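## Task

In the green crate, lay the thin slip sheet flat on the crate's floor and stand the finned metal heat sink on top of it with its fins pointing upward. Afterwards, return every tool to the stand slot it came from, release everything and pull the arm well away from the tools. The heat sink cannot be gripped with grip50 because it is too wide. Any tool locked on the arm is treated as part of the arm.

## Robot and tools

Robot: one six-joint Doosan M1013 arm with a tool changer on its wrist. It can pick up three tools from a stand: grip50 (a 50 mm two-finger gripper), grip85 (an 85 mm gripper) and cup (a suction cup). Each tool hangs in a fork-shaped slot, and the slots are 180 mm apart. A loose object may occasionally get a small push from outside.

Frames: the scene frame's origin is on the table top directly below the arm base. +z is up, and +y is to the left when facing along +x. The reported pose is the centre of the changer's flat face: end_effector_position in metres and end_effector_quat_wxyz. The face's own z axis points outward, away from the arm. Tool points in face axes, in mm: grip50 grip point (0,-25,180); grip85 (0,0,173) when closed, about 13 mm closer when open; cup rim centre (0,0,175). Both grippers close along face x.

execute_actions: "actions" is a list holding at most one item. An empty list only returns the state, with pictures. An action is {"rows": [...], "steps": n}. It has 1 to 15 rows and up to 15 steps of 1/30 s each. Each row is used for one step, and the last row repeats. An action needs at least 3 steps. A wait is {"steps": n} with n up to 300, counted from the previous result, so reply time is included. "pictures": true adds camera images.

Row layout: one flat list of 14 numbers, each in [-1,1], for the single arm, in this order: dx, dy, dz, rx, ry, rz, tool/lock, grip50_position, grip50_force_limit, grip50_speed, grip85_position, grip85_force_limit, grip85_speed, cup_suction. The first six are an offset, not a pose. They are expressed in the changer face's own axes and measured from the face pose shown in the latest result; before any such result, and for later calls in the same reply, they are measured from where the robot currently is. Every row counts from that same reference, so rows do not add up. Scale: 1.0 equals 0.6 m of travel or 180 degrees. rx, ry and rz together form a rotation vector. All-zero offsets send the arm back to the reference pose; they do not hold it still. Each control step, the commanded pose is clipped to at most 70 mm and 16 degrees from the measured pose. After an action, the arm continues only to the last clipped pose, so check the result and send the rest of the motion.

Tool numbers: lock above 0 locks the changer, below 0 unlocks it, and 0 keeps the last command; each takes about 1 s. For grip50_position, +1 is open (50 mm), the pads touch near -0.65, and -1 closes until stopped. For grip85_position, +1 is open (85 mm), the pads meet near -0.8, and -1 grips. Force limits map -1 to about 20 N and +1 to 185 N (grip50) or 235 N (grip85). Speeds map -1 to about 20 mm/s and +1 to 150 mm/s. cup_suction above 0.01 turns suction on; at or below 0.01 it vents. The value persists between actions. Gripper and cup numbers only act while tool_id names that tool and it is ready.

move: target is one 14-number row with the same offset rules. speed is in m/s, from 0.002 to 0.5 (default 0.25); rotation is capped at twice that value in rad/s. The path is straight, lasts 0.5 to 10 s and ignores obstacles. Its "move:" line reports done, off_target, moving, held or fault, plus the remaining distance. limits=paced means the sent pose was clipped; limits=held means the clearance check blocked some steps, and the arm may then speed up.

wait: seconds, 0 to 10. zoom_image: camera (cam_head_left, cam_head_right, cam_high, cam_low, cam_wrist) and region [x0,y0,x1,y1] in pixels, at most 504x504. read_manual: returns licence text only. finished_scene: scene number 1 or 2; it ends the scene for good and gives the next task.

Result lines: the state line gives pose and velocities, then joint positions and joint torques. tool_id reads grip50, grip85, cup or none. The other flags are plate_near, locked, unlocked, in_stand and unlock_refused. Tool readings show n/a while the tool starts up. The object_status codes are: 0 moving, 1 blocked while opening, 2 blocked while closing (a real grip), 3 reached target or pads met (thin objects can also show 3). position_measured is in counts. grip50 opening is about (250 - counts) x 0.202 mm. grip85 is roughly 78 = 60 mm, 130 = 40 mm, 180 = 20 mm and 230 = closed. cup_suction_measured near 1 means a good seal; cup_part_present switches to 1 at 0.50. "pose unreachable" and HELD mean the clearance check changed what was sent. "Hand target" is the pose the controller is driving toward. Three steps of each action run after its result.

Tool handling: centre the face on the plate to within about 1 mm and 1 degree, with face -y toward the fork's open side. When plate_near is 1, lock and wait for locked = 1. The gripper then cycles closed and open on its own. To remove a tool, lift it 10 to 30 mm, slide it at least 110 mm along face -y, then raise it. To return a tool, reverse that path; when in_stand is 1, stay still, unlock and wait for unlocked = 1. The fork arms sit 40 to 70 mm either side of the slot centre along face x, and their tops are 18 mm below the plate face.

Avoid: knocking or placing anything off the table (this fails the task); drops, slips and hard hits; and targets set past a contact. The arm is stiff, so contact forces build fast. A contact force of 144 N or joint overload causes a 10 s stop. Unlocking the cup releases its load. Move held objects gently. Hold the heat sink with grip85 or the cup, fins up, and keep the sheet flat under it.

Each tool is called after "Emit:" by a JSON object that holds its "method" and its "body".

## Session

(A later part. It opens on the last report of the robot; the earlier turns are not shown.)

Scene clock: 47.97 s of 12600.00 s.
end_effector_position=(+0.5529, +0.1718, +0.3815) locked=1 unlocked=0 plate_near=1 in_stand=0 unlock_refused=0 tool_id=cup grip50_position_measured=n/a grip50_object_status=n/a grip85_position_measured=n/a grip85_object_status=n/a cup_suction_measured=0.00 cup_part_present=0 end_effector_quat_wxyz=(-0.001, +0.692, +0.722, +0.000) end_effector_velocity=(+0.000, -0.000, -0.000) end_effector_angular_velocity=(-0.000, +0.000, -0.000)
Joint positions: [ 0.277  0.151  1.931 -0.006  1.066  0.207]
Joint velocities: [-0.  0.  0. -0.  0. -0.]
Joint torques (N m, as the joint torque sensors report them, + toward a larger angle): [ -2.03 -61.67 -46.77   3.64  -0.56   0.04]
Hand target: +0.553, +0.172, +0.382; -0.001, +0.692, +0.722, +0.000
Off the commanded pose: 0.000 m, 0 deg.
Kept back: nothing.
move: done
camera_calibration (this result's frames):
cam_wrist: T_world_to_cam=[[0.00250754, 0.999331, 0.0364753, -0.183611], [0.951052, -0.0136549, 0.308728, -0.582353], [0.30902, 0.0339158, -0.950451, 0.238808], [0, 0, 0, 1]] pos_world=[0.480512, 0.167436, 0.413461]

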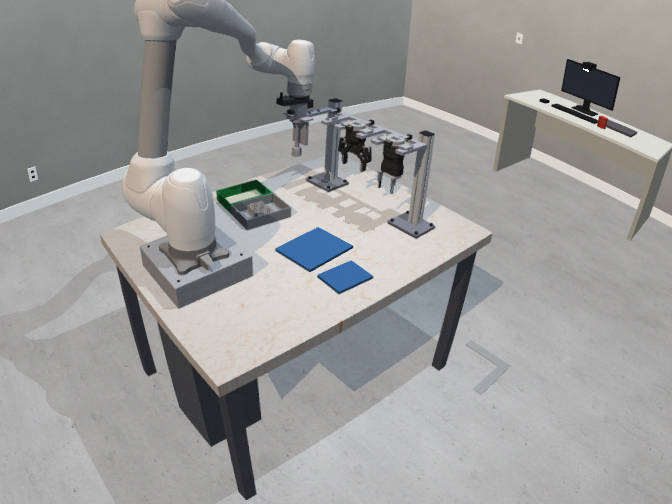

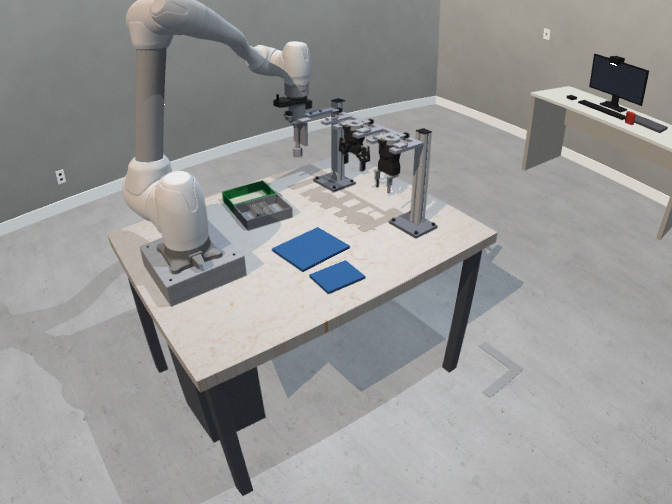

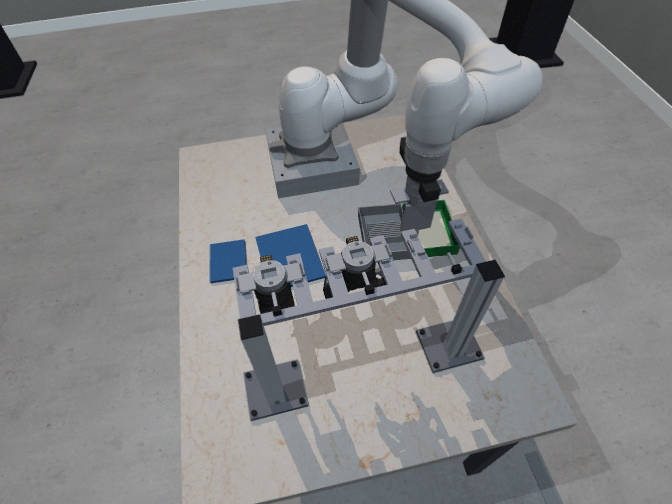

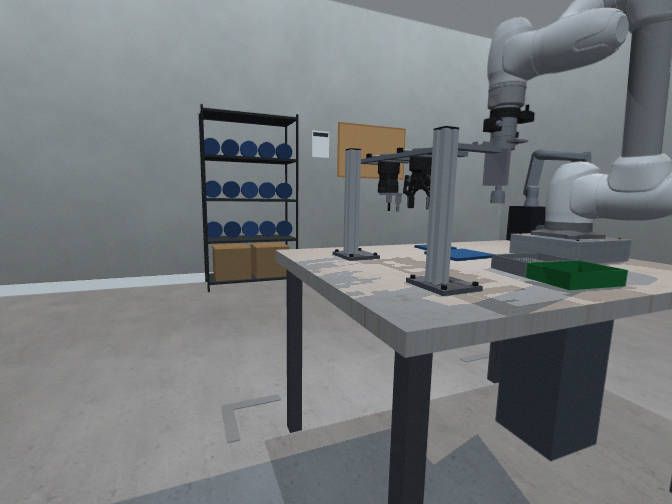

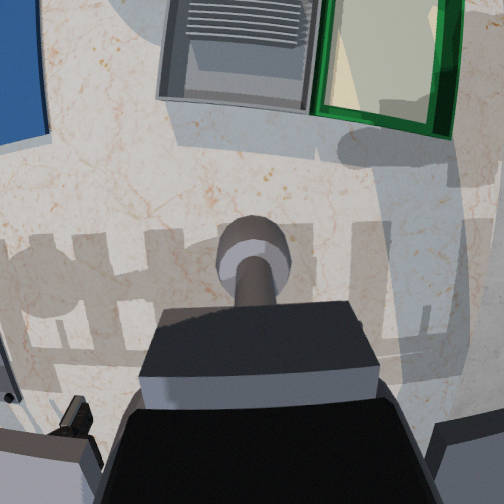

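Emit:
{"method": "move", "body": {"target": [0.0012,0.209,-0.0008,0,0,0,0,1,0,0,1,0,0,0], "speed": 0.2}}

Scene clock: 49.20 s of 12600.00 s.
end_effector_position=(+0.6781, +0.1778, +0.3816) locked=1 unlocked=0 plate_near=1 in_stand=0 unlock_refused=0 tool_id=cup grip50_position_measured=n/a grip50_object_status=n/a grip85_position_measured=n/a grip85_object_status=n/a cup_suction_measured=0.00 cup_part_present=0 end_effector_quat_wxyz=(-0.000, +0.692, +0.722, -0.000) end_effector_velocity=(+0.000, -0.000, -0.001) end_effector_angular_velocity=(-0.000, +0.001, -0.000)
Joint positions: [ 0.242  0.331  1.697 -0.006  1.119  0.171]
Joint velocities: [-0.     0.001 -0.     0.     0.001 -0.   ]
Joint torques (N m, as the joint torque sensors report them, + toward a larger angle): [ -1.81 -83.99 -47.83   3.79  -0.4   -0.05]
Hand target: +0.678, +0.178, +0.382; -0.001, +0.692, +0.722, -0.000
Off the commanded pose: 0.000 m, 0 deg.
Kept back: nothing.
move: done
camera_calibration (this result's frames):
cam_wrist: T_world_to_cam=[[0.00250397, 0.999336, 0.0363566, -0.189884], [0.951045, -0.0136156, 0.308752, -0.701374], [0.309042, 0.0338037, -0.950447, 0.200016], [0, 0, 0, 1]] pos_world=[0.6057, 0.173447, 0.413559]

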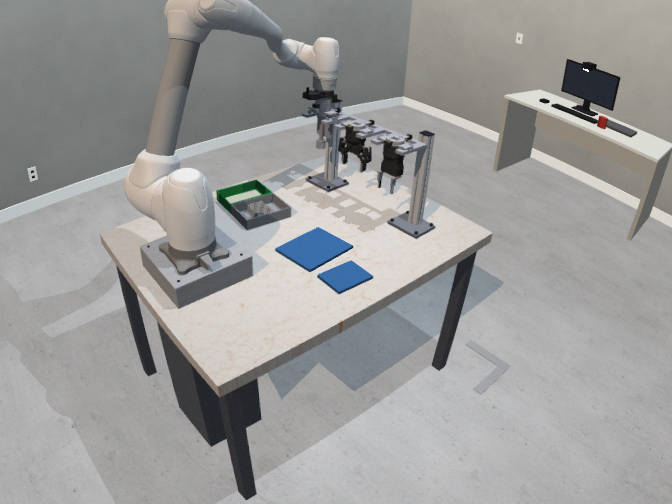

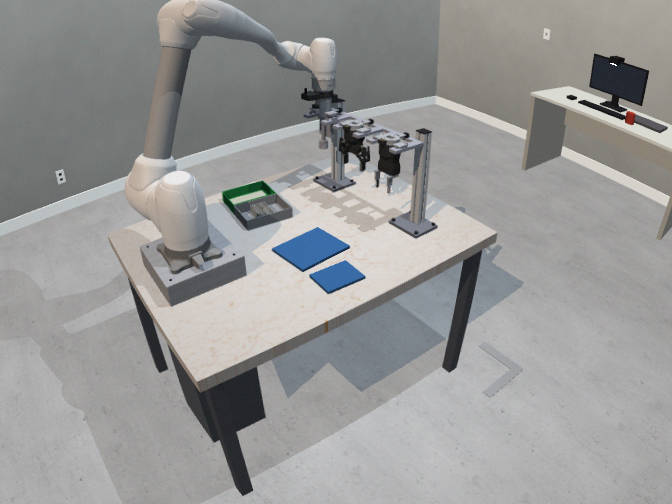

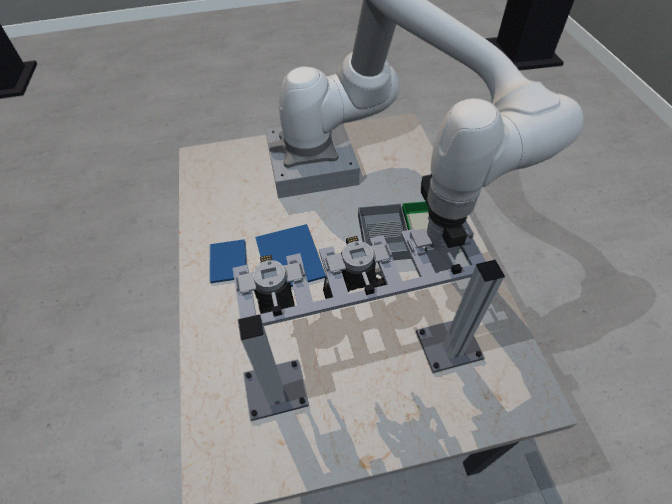

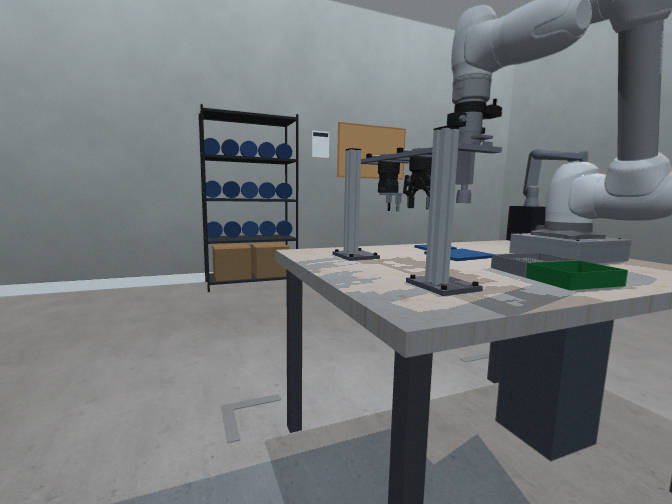

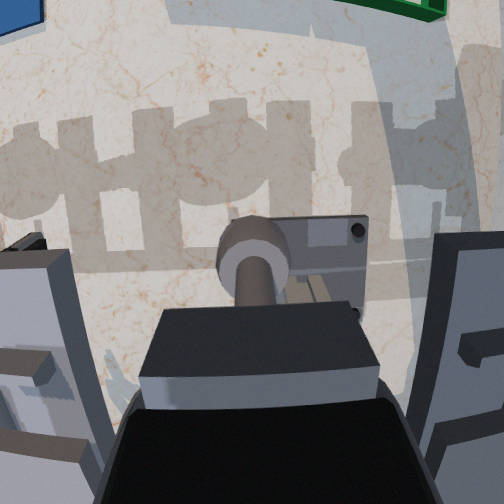

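Notes: grip85 slot (0.6851,-0.0024,0.3617); cup slot (0.6781,0.1778,0.3618); heat sink parked in gray crate, grip pose (0.3828,0.1671,0.1964) with rz −0.45366 from stand yaw; green crate/sheet centre ≈(0.397,0.307).

Emit:
{"method": "move", "body": {"target": [0,0,0.033,0,0,0,0,1,0,0,1,0,0,0], "speed": 0.05}}

Emit:
{"method": "execute_actions", "body": {"actions": [{"rows":[[0,0,0,0,0,0,-1,1,0,0,1,0,0,0]],"steps":15}]}}

Emit:
{"method": "execute_actions", "body": {"actions": [{"steps":20}]}}

Scene clock: 50.17 s of 12600.00 s.
end_effector_position=(+0.6781, +0.1778, +0.3618) locked=1 unlocked=0 plate_near=1 in_stand=1 unlock_refused=0 tool_id=cup grip50_position_measured=n/a grip50_object_status=n/a grip85_position_measured=n/a grip85_object_status=n/a cup_suction_measured=0.00 cup_part_present=0 end_effector_quat_wxyz=(-0.000, +0.692, +0.722, -0.000) end_effector_velocity=(+0.000, +0.000, +0.000) end_effector_angular_velocity=(+0.000, -0.000, -0.000)
Joint positions: [ 0.242  0.346  1.717 -0.007  1.085  0.171]
Joint velocities: [-0.     0.    -0.001  0.     0.     0.   ]
Joint torques (N m, as the joint torque sensors report them, + toward a larger angle): [ -0.69 -83.06 -47.3    4.04  -0.45  -0.12]
Hand target: +0.678, +0.178, +0.362; -0.000, +0.692, +0.722, -0.000
Off the commanded pose: 0.000 m, 0 deg.
Kept back: nothing.
move: done
camera_calibration (this result's frames):
cam_wrist: T_world_to_cam=[[0.00240494, 0.999336, 0.0363536, -0.189107], [0.951037, -0.0135215, 0.308782, -0.69525], [0.309069, 0.033831, -0.950438, 0.181191], [0, 0, 0, 1]] pos_world=[0.605663, 0.173451, 0.393767]

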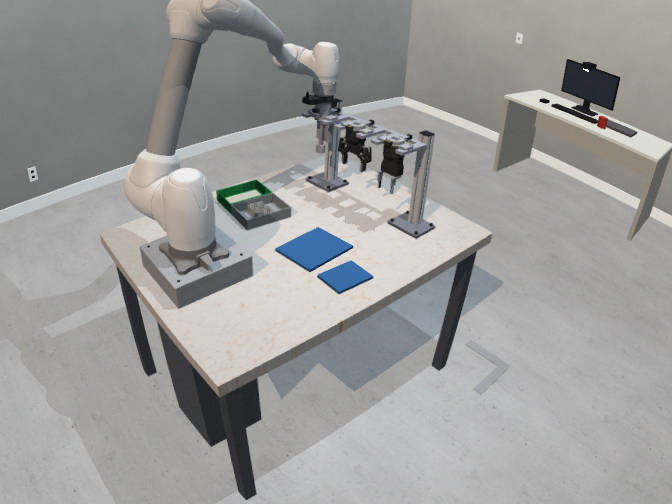

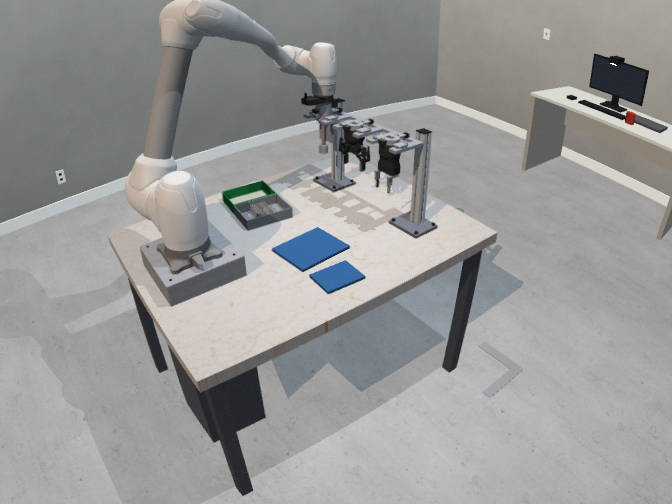

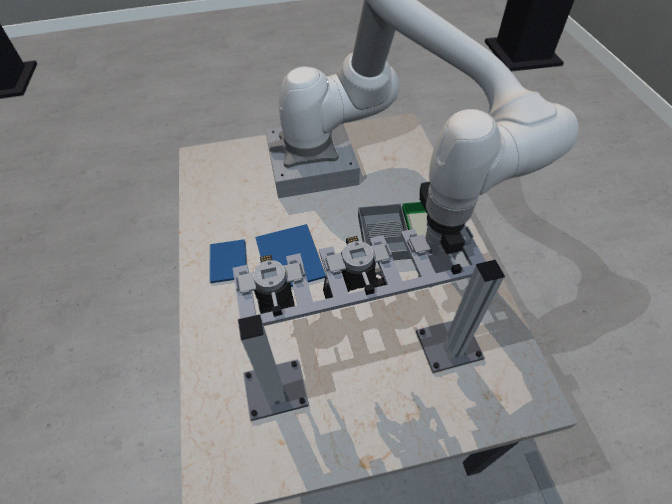

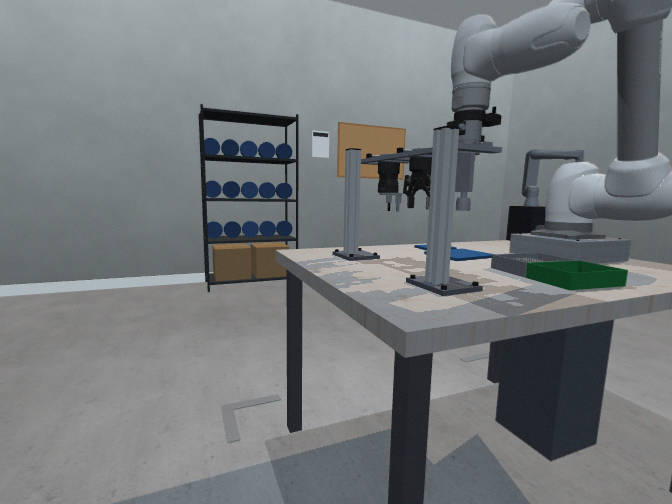

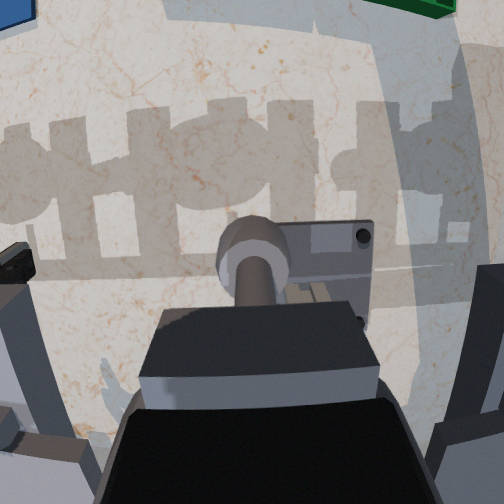

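Scene clock: 50.57 s of 12600.00 s.
end_effector_position=(+0.6780, +0.1778, +0.3617) locked=0 unlocked=0 plate_near=1 in_stand=1 unlock_refused=0 tool_id=none grip50_position_measured=n/a grip50_object_status=n/a grip85_position_measured=n/a grip85_object_status=n/a cup_suction_measured=n/a cup_part_present=n/a end_effector_quat_wxyz=(-0.001, +0.692, +0.722, -0.000) end_effector_velocity=(+0.000, +0.000, +0.000) end_effector_angular_velocity=(+0.000, -0.000, +0.000)
Joint positions: [ 0.242  0.346  1.717 -0.007  1.085  0.171]
Joint velocities: [ 0.     0.    -0.001 -0.     0.     0.   ]
Joint torques (N m, as the joint torque sensors report them, + toward a larger angle): [  0.73 -79.87 -42.93   3.78  -0.42   0.08]
Steps of this call (steps 1 to 12: the first 12 steps of this action). Readings (end_effector_position | what the end effector reports):
1: (+0.6780, +0.1778, +0.3617) | locked=1 unlocked=0 plate_near=1 in_stand=1 unlock_refused=0 tool_id=cup grip50_position_measured=n/a grip50_object_status=n/a grip85_position_measured=n/a grip85_object_status=n/a cup_suction_measured=0.00 cup_part_present=0
2: (+0.6780, +0.1778, +0.3617) | locked=1 unlocked=0 plate_near=1 in_stand=1 unlock_refused=0 tool_id=cup grip50_position_measured=n/a grip50_object_status=n/a grip85_position_measured=n/a grip85_object_status=n/a cup_suction_measured=0.00 cup_part_present=0
4: (+0.6780, +0.1778, +0.3617) | locked=1 unlocked=0 plate_near=1 in_stand=1 unlock_refused=0 tool_id=cup grip50_position_measured=n/a grip50_object_status=n/a grip85_position_measured=n/a grip85_object_status=n/a cup_suction_measured=0.00 cup_part_present=0
8: (+0.6780, +0.1778, +0.3617) | locked=0 unlocked=0 plate_near=1 in_stand=1 unlock_refused=0 tool_id=none grip50_position_measured=n/a grip50_object_status=n/a grip85_position_measured=n/a grip85_object_status=n/a cup_suction_measured=n/a cup_part_present=n/a
12: the state above

Scene clock: 51.23 s of 12600.00 s.
end_effector_position=(+0.6781, +0.1778, +0.3618) locked=0 unlocked=1 plate_near=1 in_stand=1 unlock_refused=0 tool_id=none grip50_position_measured=n/a grip50_object_status=n/a grip85_position_measured=n/a grip85_object_status=n/a cup_suction_measured=n/a cup_part_present=n/a end_effector_quat_wxyz=(-0.000, +0.692, +0.722, -0.000) end_effector_velocity=(+0.001, +0.000, +0.001) end_effector_angular_velocity=(+0.001, -0.002, -0.000)
Joint positions: [ 0.242  0.346  1.717 -0.007  1.085  0.171]
Joint velocities: [-0.     0.    -0.002  0.    -0.    -0.   ]
Joint torques (N m, as the joint torque sensors report them, + toward a larger angle): [ -0.96 -77.65 -42.38   3.64  -0.56  -0.07]
Hand target: +0.678, +0.178, +0.362; -0.000, +0.692, +0.722, -0.000
Off the commanded pose: 0.000 m, 0 deg.
Kept back: nothing.
Steps of this call (steps 1 to 3: the last 3 steps of your previous action; steps 4 to 20: nothing new was sent). Readings (end_effector_position | what the end effector reports):
1: (+0.6780, +0.1778, +0.3617) | locked=0 unlocked=0 plate_near=1 in_stand=1 unlock_refused=0 tool_id=none grip50_position_measured=n/a grip50_object_status=n/a grip85_position_measured=n/a grip85_object_status=n/a cup_suction_measured=n/a cup_part_present=n/a
2: (+0.6780, +0.1778, +0.3617) | locked=0 unlocked=0 plate_near=1 in_stand=1 unlock_refused=0 tool_id=none grip50_position_measured=n/a grip50_object_status=n/a grip85_position_measured=n/a grip85_object_status=n/a cup_suction_measured=n/a cup_part_present=n/a
4: (+0.6780, +0.1778, +0.3618) | locked=0 unlocked=0 plate_near=1 in_stand=1 unlock_refused=0 tool_id=none grip50_position_measured=n/a grip50_object_status=n/a grip85_position_measured=n/a grip85_object_status=n/a cup_suction_measured=n/a cup_part_present=n/a
8: (+0.6781, +0.1778, +0.3618) | locked=0 unlocked=0 plate_near=1 in_stand=1 unlock_refused=0 tool_id=none grip50_position_measured=n/a grip50_object_status=n/a grip85_position_measured=n/a grip85_object_status=n/a cup_suction_measured=n/a cup_part_present=n/a
20: the state above

Emit:
{"method": "move", "body": {"target": [0,0,-0.04,0,0,0,0,1,0,0,1,0,0,0], "speed": 0.08}}

Emit:
{"method": "move", "body": {"target": [-0.3003,-0.0012,0,0,0,0,0,1,0,0,1,0,0,0], "speed": 0.3}}

Scene clock: 52.17 s of 12600.00 s.
end_effector_position=(+0.6781, +0.1778, +0.3858) locked=0 unlocked=1 plate_near=0 in_stand=0 unlock_refused=0 tool_id=none grip50_position_measured=n/a grip50_object_status=n/a grip85_position_measured=n/a grip85_object_status=n/a cup_suction_measured=n/a cup_part_present=n/a end_effector_quat_wxyz=(-0.000, +0.692, +0.722, -0.000) end_effector_velocity=(-0.000, +0.000, -0.000) end_effector_angular_velocity=(+0.000, +0.000, +0.000)
Joint positions: [ 0.242  0.329  1.693 -0.006  1.126  0.171]
Joint velocities: [ 0.    -0.     0.001  0.    -0.    -0.   ]
Joint torques (N m, as the joint torque sensors report them, + toward a larger angle): [ -1.7  -77.29 -43.54   3.9   -0.54   0.19]
Hand target: +0.678, +0.178, +0.386; -0.000, +0.692, +0.722, -0.000
Off the commanded pose: 0.000 m, 0 deg.
Kept back: nothing.
move: done
camera_calibration (this result's frames):
cam_wrist: T_world_to_cam=[[0.00250261, 0.999337, 0.0363242, -0.189978], [0.951044, -0.0136044, 0.308755, -0.70269], [0.309044, 0.0337732, -0.950448, 0.203999], [0, 0, 0, 1]] pos_world=[0.60572, 0.173403, 0.41775]

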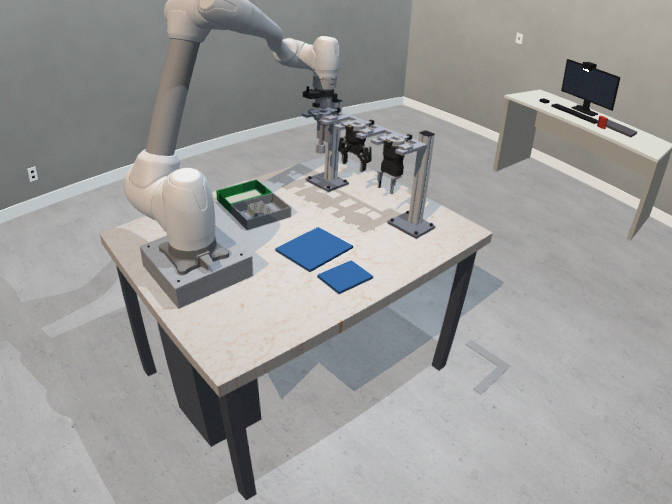

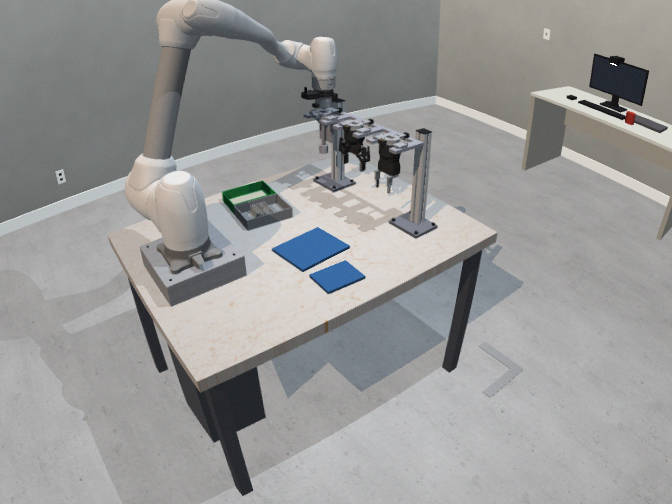

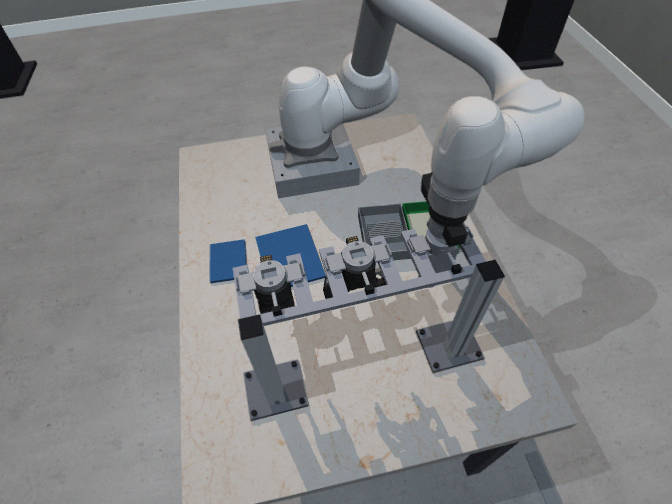

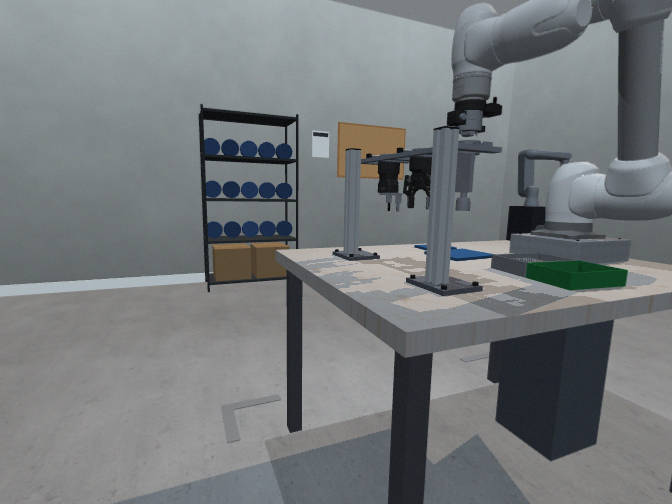

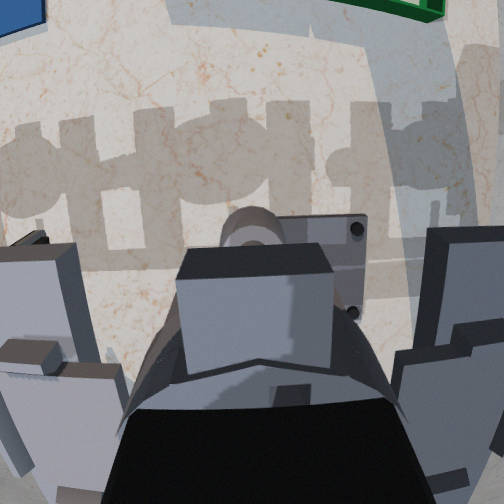

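Scene clock: 53.17 s of 12600.00 s.
end_effector_position=(+0.6851, -0.0024, +0.3857) locked=0 unlocked=1 plate_near=0 in_stand=0 unlock_refused=0 tool_id=none grip50_position_measured=n/a grip50_object_status=n/a grip85_position_measured=n/a grip85_object_status=n/a cup_suction_measured=n/a cup_part_present=n/a end_effector_quat_wxyz=(-0.000, +0.692, +0.722, -0.000) end_effector_velocity=(+0.001, -0.000, +0.000) end_effector_angular_velocity=(-0.000, -0.001, -0.000)
Joint positions: [-0.018  0.303  1.726 -0.009  1.117 -0.088]
Joint velocities: [-0.001  0.    -0.002 -0.     0.001 -0.   ]
Joint torques (N m, as the joint torque sensors report them, + toward a larger angle): [ -2.32 -75.72 -42.98   3.7   -0.78   0.26]
Hand target: +0.685, -0.002, +0.386; -0.000, +0.692, +0.722, -0.000
Off the commanded pose: 0.000 m, 0 deg.
Kept back: nothing.
move: done
camera_calibration (this result's frames):
cam_wrist: T_world_to_cam=[[0.00242755, 0.999359, 0.0357147, -0.00960909], [0.951052, -0.0133439, 0.308742, -0.711719], [0.309021, 0.033217, -0.950475, 0.207875], [0, 0, 0, 1]] pos_world=[0.612668, -0.00679918, 0.417661]

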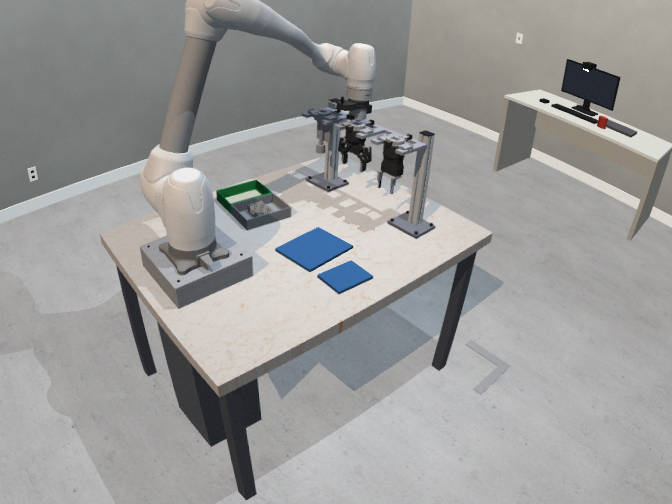

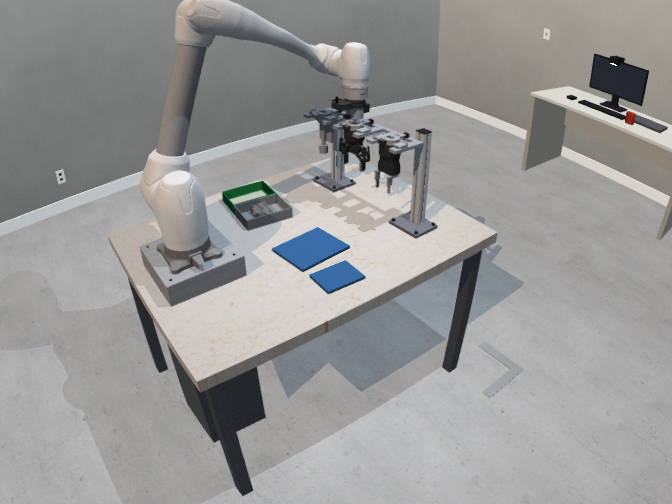

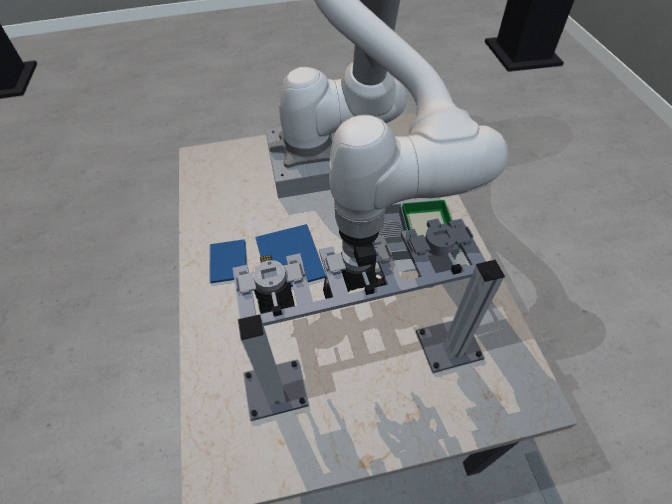

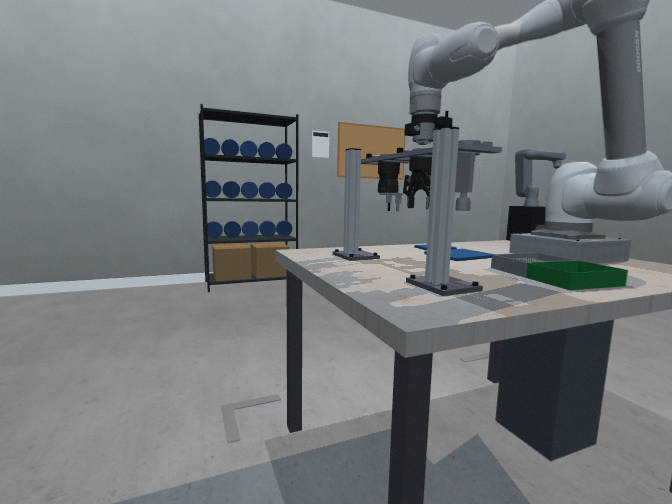

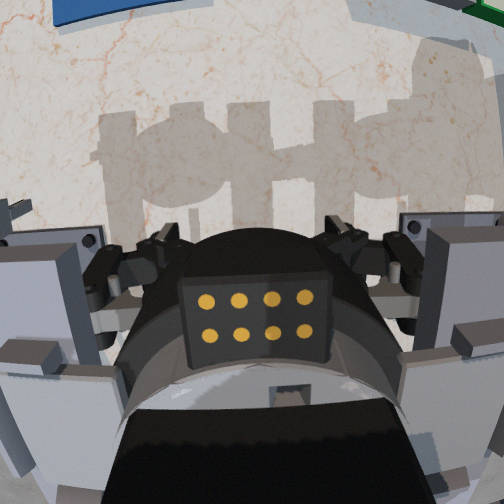

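Emit:
{"method": "execute_actions", "body": {"actions": []}}

Scene clock: 53.60 s of 12600.00 s.
end_effector_position=(+0.6851, -0.0025, +0.3857) locked=0 unlocked=1 plate_near=0 in_stand=0 unlock_refused=0 tool_id=none grip50_position_measured=n/a grip50_object_status=n/a grip85_position_measured=n/a grip85_object_status=n/a cup_suction_measured=n/a cup_part_present=n/a end_effector_quat_wxyz=(-0.000, +0.692, +0.722, -0.000) end_effector_velocity=(+0.001, -0.000, +0.001) end_effector_angular_velocity=(+0.000, -0.001, -0.000)
Joint positions: [-0.018  0.303  1.726 -0.009  1.117 -0.088]
Joint velocities: [-0.    -0.    -0.001  0.     0.    -0.   ]
Joint torques (N m, as the joint torque sensors report them, + toward a larger angle): [ -1.03 -74.1  -43.13   4.02  -0.68  -0.18]
Hand target: +0.685, -0.002, +0.386; -0.000, +0.692, +0.722, -0.000
Off the commanded pose: 0.000 m, 0 deg.
Kept back: nothing.
Steps of this call (steps 1 to 13: nothing new was sent). Readings (end_effector_position | what the end effector reports):
1: (+0.6851, -0.0024, +0.3857) | locked=0 unlocked=1 plate_near=0 in_stand=0 unlock_refused=0 tool_id=none grip50_position_measured=n/a grip50_object_status=n/a grip85_position_measured=n/a grip85_object_status=n/a cup_suction_measured=n/a cup_part_present=n/a
2: (+0.6851, -0.0025, +0.3857) | locked=0 unlocked=1 plate_near=0 in_stand=0 unlock_refused=0 tool_id=none grip50_position_measured=n/a grip50_object_status=n/a grip85_position_measured=n/a grip85_object_status=n/a cup_suction_measured=n/a cup_part_present=n/a
4: (+0.6851, -0.0025, +0.3857) | locked=0 unlocked=1 plate_near=0 in_stand=0 unlock_refused=0 tool_id=none grip50_position_measured=n/a grip50_object_status=n/a grip85_position_measured=n/a grip85_object_status=n/a cup_suction_measured=n/a cup_part_present=n/a
8: (+0.6851, -0.0025, +0.3857) | locked=0 unlocked=1 plate_near=0 in_stand=0 unlock_refused=0 tool_id=none grip50_position_measured=n/a grip50_object_status=n/a grip85_position_measured=n/a grip85_object_status=n/a cup_suction_measured=n/a cup_part_present=n/a
13: the state above
camera_calibration (this result's frames):
cam_wrist: T_world_to_cam=[[0.00249683, 0.999358, 0.0357281, -0.00959743], [0.951054, -0.0134137, 0.308734, -0.711736], [0.309015, 0.0332085, -0.950477, 0.207875], [0, 0, 0, 1]] pos_world=[0.612687, -0.00685897, 0.417661]

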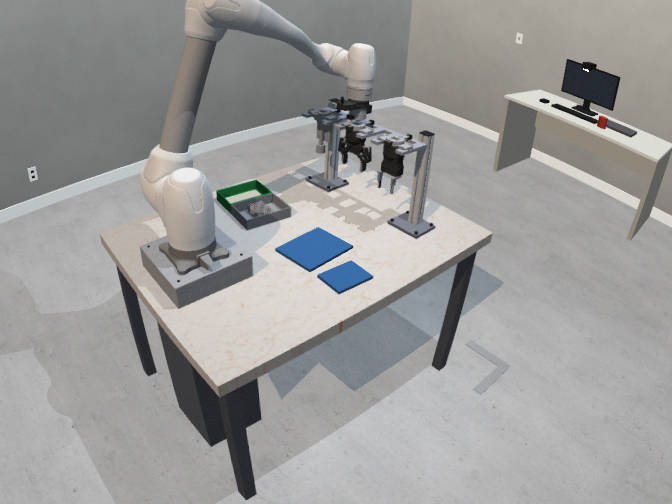

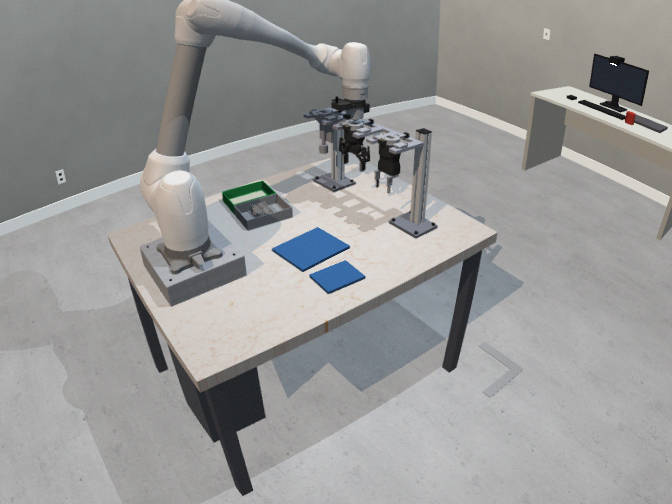

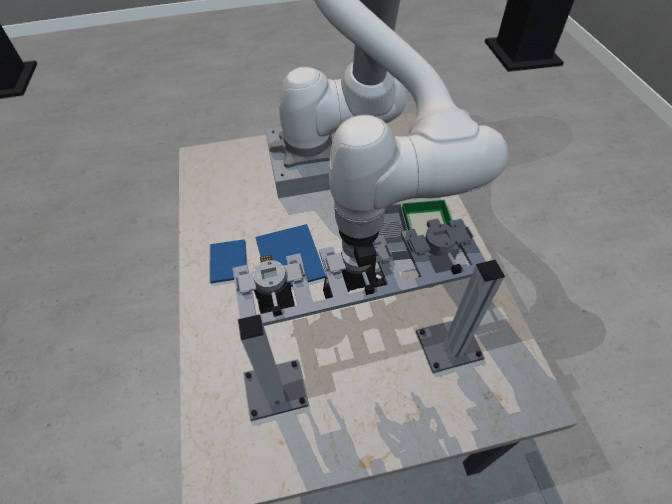

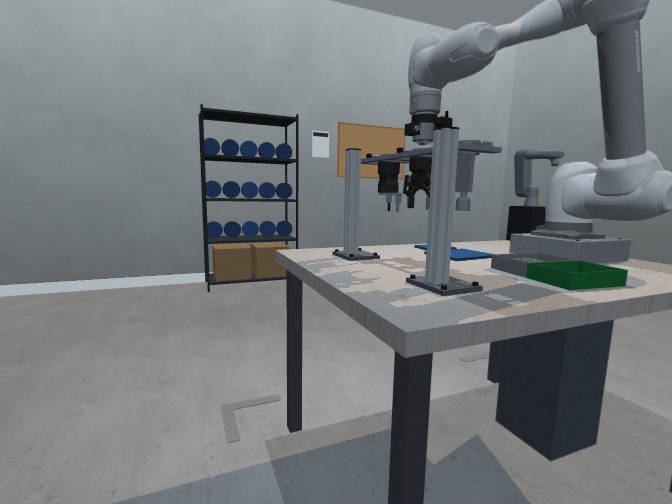

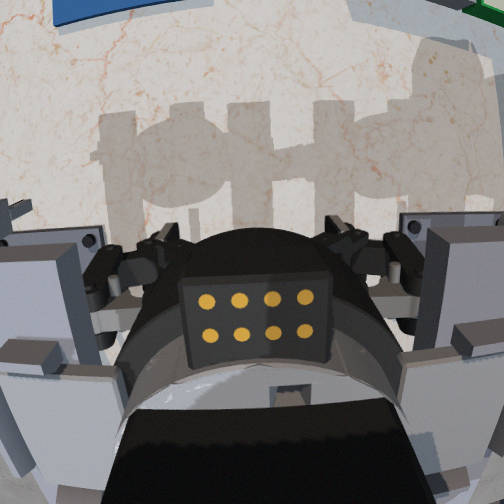

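Emit:
{"method": "move", "body": {"target": [0,0,0.0397,0,0,0,0,1,0,0,0.7,-0.4,0.5,0], "speed": 0.05}}

Emit:
{"method": "execute_actions", "body": {"actions": [{"rows":[[0,0,0,0,0,0,1,1,0,0,0.7,-0.4,0.5,0]],"steps":15}]}}

Emit:
{"method": "execute_actions", "body": {"actions": [{"steps":20}]}}

Scene clock: 54.57 s of 12600.00 s.
end_effector_position=(+0.6850, -0.0025, +0.3619) locked=0 unlocked=1 plate_near=1 in_stand=1 unlock_refused=0 tool_id=none grip50_position_measured=n/a grip50_object_status=n/a grip85_position_measured=n/a grip85_object_status=n/a cup_suction_measured=n/a cup_part_present=n/a end_effector_quat_wxyz=(-0.000, +0.692, +0.722, -0.000) end_effector_velocity=(-0.001, +0.000, -0.001) end_effector_angular_velocity=(+0.000, +0.001, -0.001)
Joint positions: [-0.018  0.321  1.75  -0.009  1.076 -0.088]
Joint velocities: [-0.     0.     0.001  0.    -0.     0.   ]
Joint torques (N m, as the joint torque sensors report them, + toward a larger angle): [ -0.9  -76.53 -42.66   3.71  -0.76  -0.3 ]
Hand target: +0.685, -0.002, +0.362; -0.000, +0.692, +0.722, -0.000
Off the commanded pose: 0.000 m, 0 deg.
Kept back: nothing.
move: done
camera_calibration (this result's frames):
cam_wrist: T_world_to_cam=[[0.0024286, 0.999358, 0.0357391, -0.00871219], [0.951044, -0.0133533, 0.308767, -0.704348], [0.309046, 0.0332396, -0.950466, 0.185234], [0, 0, 0, 1]] pos_world=[0.612641, -0.00685587, 0.393849]

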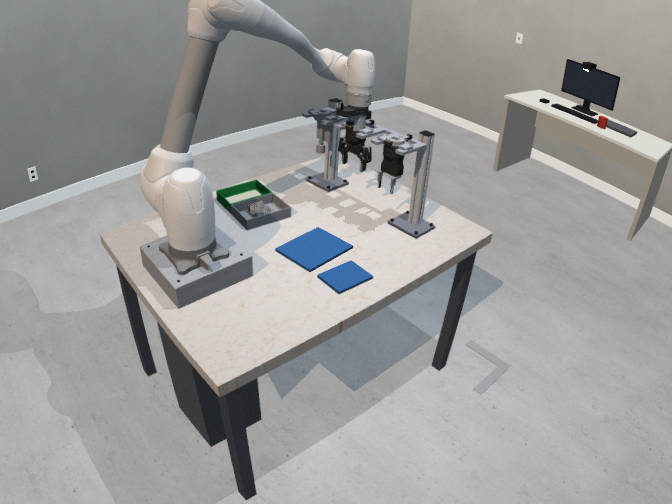

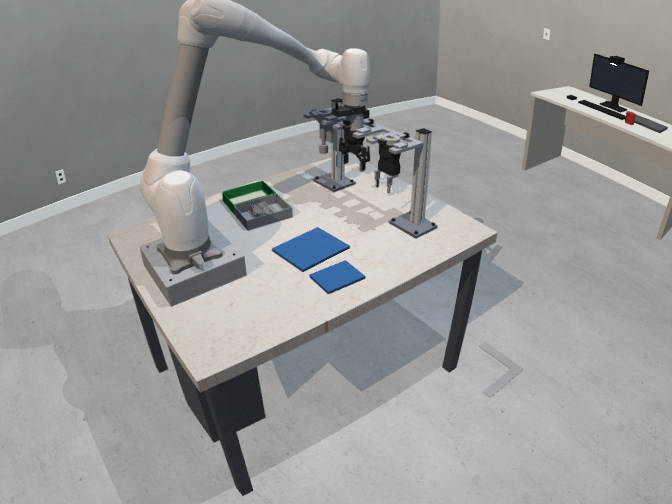

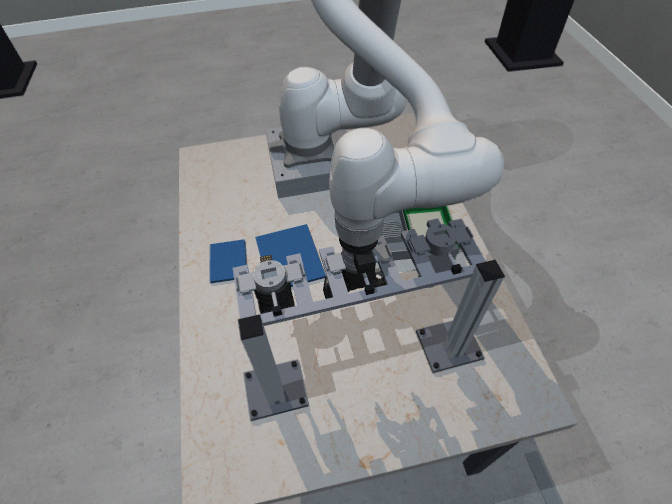

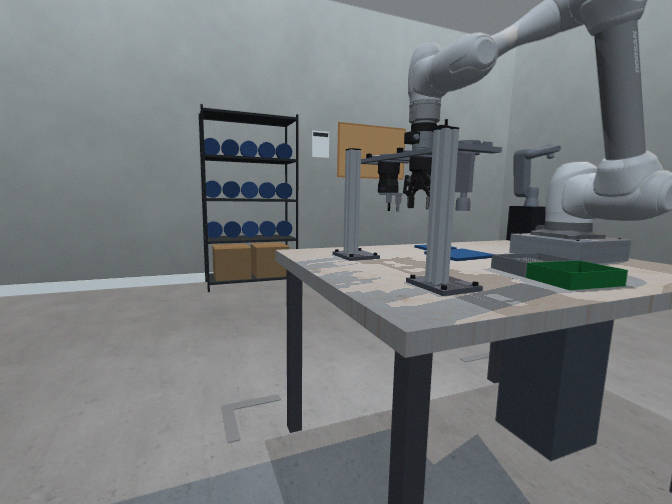

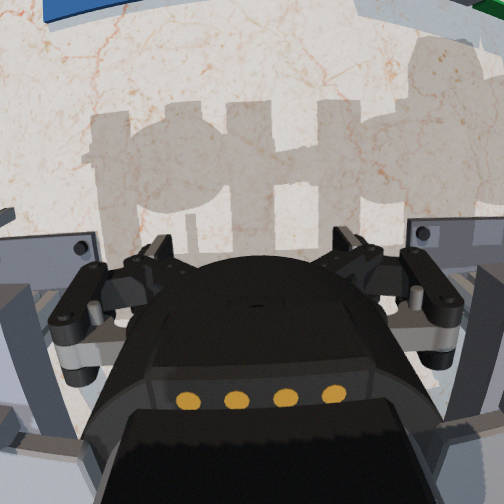

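Scene clock: 54.97 s of 12600.00 s.
end_effector_position=(+0.6850, -0.0025, +0.3619) locked=0 unlocked=0 plate_near=1 in_stand=1 unlock_refused=0 tool_id=none grip50_position_measured=n/a grip50_object_status=n/a grip85_position_measured=n/a grip85_object_status=n/a cup_suction_measured=n/a cup_part_present=n/a end_effector_quat_wxyz=(-0.000, +0.692, +0.722, -0.000) end_effector_velocity=(-0.000, +0.000, -0.000) end_effector_angular_velocity=(+0.001, +0.001, -0.000)
Joint positions: [-0.018  0.321  1.75  -0.009  1.076 -0.088]
Joint velocities: [0.    0.    0.001 0.001 0.001 0.   ]
Joint torques (N m, as the joint torque sensors report them, + toward a larger angle): [ -1.77 -75.2  -42.96   3.6   -0.4    0.1 ]
Steps of this call (steps 1 to 12: the first 12 steps of this action). Readings (end_effector_position | what the end effector reports):
1: (+0.6850, -0.0025, +0.3619) | locked=0 unlocked=0 plate_near=1 in_stand=1 unlock_refused=0 tool_id=none grip50_position_measured=n/a grip50_object_status=n/a grip85_position_measured=n/a grip85_object_status=n/a cup_suction_measured=n/a cup_part_present=n/a
2: (+0.6850, -0.0025, +0.3619) | locked=0 unlocked=0 plate_near=1 in_stand=1 unlock_refused=0 tool_id=none grip50_position_measured=n/a grip50_object_status=n/a grip85_position_measured=n/a grip85_object_status=n/a cup_suction_measured=n/a cup_part_present=n/a
4: (+0.6850, -0.0025, +0.3619) | locked=0 unlocked=0 plate_near=1 in_stand=1 unlock_refused=0 tool_id=none grip50_position_measured=n/a grip50_object_status=n/a grip85_position_measured=n/a grip85_object_status=n/a cup_suction_measured=n/a cup_part_present=n/a
8: (+0.6850, -0.0025, +0.3619) | locked=0 unlocked=0 plate_near=1 in_stand=1 unlock_refused=0 tool_id=none grip50_position_measured=n/a grip50_object_status=n/a grip85_position_measured=n/a grip85_object_status=n/a cup_suction_measured=n/a cup_part_present=n/a
12: the state above

Scene clock: 55.63 s of 12600.00 s.
end_effector_position=(+0.6850, -0.0025, +0.3618) locked=1 unlocked=0 plate_near=1 in_stand=1 unlock_refused=0 tool_id=grip85 grip50_position_measured=n/a grip50_object_status=n/a grip85_position_measured=n/a grip85_object_status=n/a cup_suction_measured=n/a cup_part_present=n/a end_effector_quat_wxyz=(-0.000, +0.692, +0.722, -0.000) end_effector_velocity=(+0.000, +0.000, +0.000) end_effector_angular_velocity=(+0.000, -0.001, -0.000)
Joint positions: [-0.018  0.321  1.75  -0.009  1.076 -0.088]
Joint velocities: [ 0. -0. -0.  0. -0.  0.]
Joint torques (N m, as the joint torque sensors report them, + toward a larger angle): [ -0.82 -84.04 -49.02   3.8   -0.54   0.07]
Hand target: +0.685, -0.002, +0.362; -0.000, +0.692, +0.722, -0.000
Off the commanded pose: 0.000 m, 0 deg.
Kept back: nothing.
Steps of this call (steps 1 to 3: the last 3 steps of your previous action; steps 4 to 20: nothing new was sent). Readings (end_effector_position | what the end effector reports):
1: (+0.6850, -0.0025, +0.3619) | locked=0 unlocked=0 plate_near=1 in_stand=1 unlock_refused=0 tool_id=none grip50_position_measured=n/a grip50_object_status=n/a grip85_position_measured=n/a grip85_object_status=n/a cup_suction_measured=n/a cup_part_present=n/a
2: (+0.6850, -0.0025, +0.3619) | locked=0 unlocked=0 plate_near=1 in_stand=1 unlock_refused=0 tool_id=none grip50_position_measured=n/a grip50_object_status=n/a grip85_position_measured=n/a grip85_object_status=n/a cup_suction_measured=n/a cup_part_present=n/a
4: (+0.6850, -0.0025, +0.3619) | locked=0 unlocked=0 plate_near=1 in_stand=1 unlock_refused=0 tool_id=none grip50_position_measured=n/a grip50_object_status=n/a grip85_position_measured=n/a grip85_object_status=n/a cup_suction_measured=n/a cup_part_present=n/a
8: (+0.6850, -0.0025, +0.3618) | locked=0 unlocked=0 plate_near=1 in_stand=1 unlock_refused=0 tool_id=none grip50_position_measured=n/a grip50_object_status=n/a grip85_position_measured=n/a grip85_object_status=n/a cup_suction_measured=n/a cup_part_present=n/a
20: the state above


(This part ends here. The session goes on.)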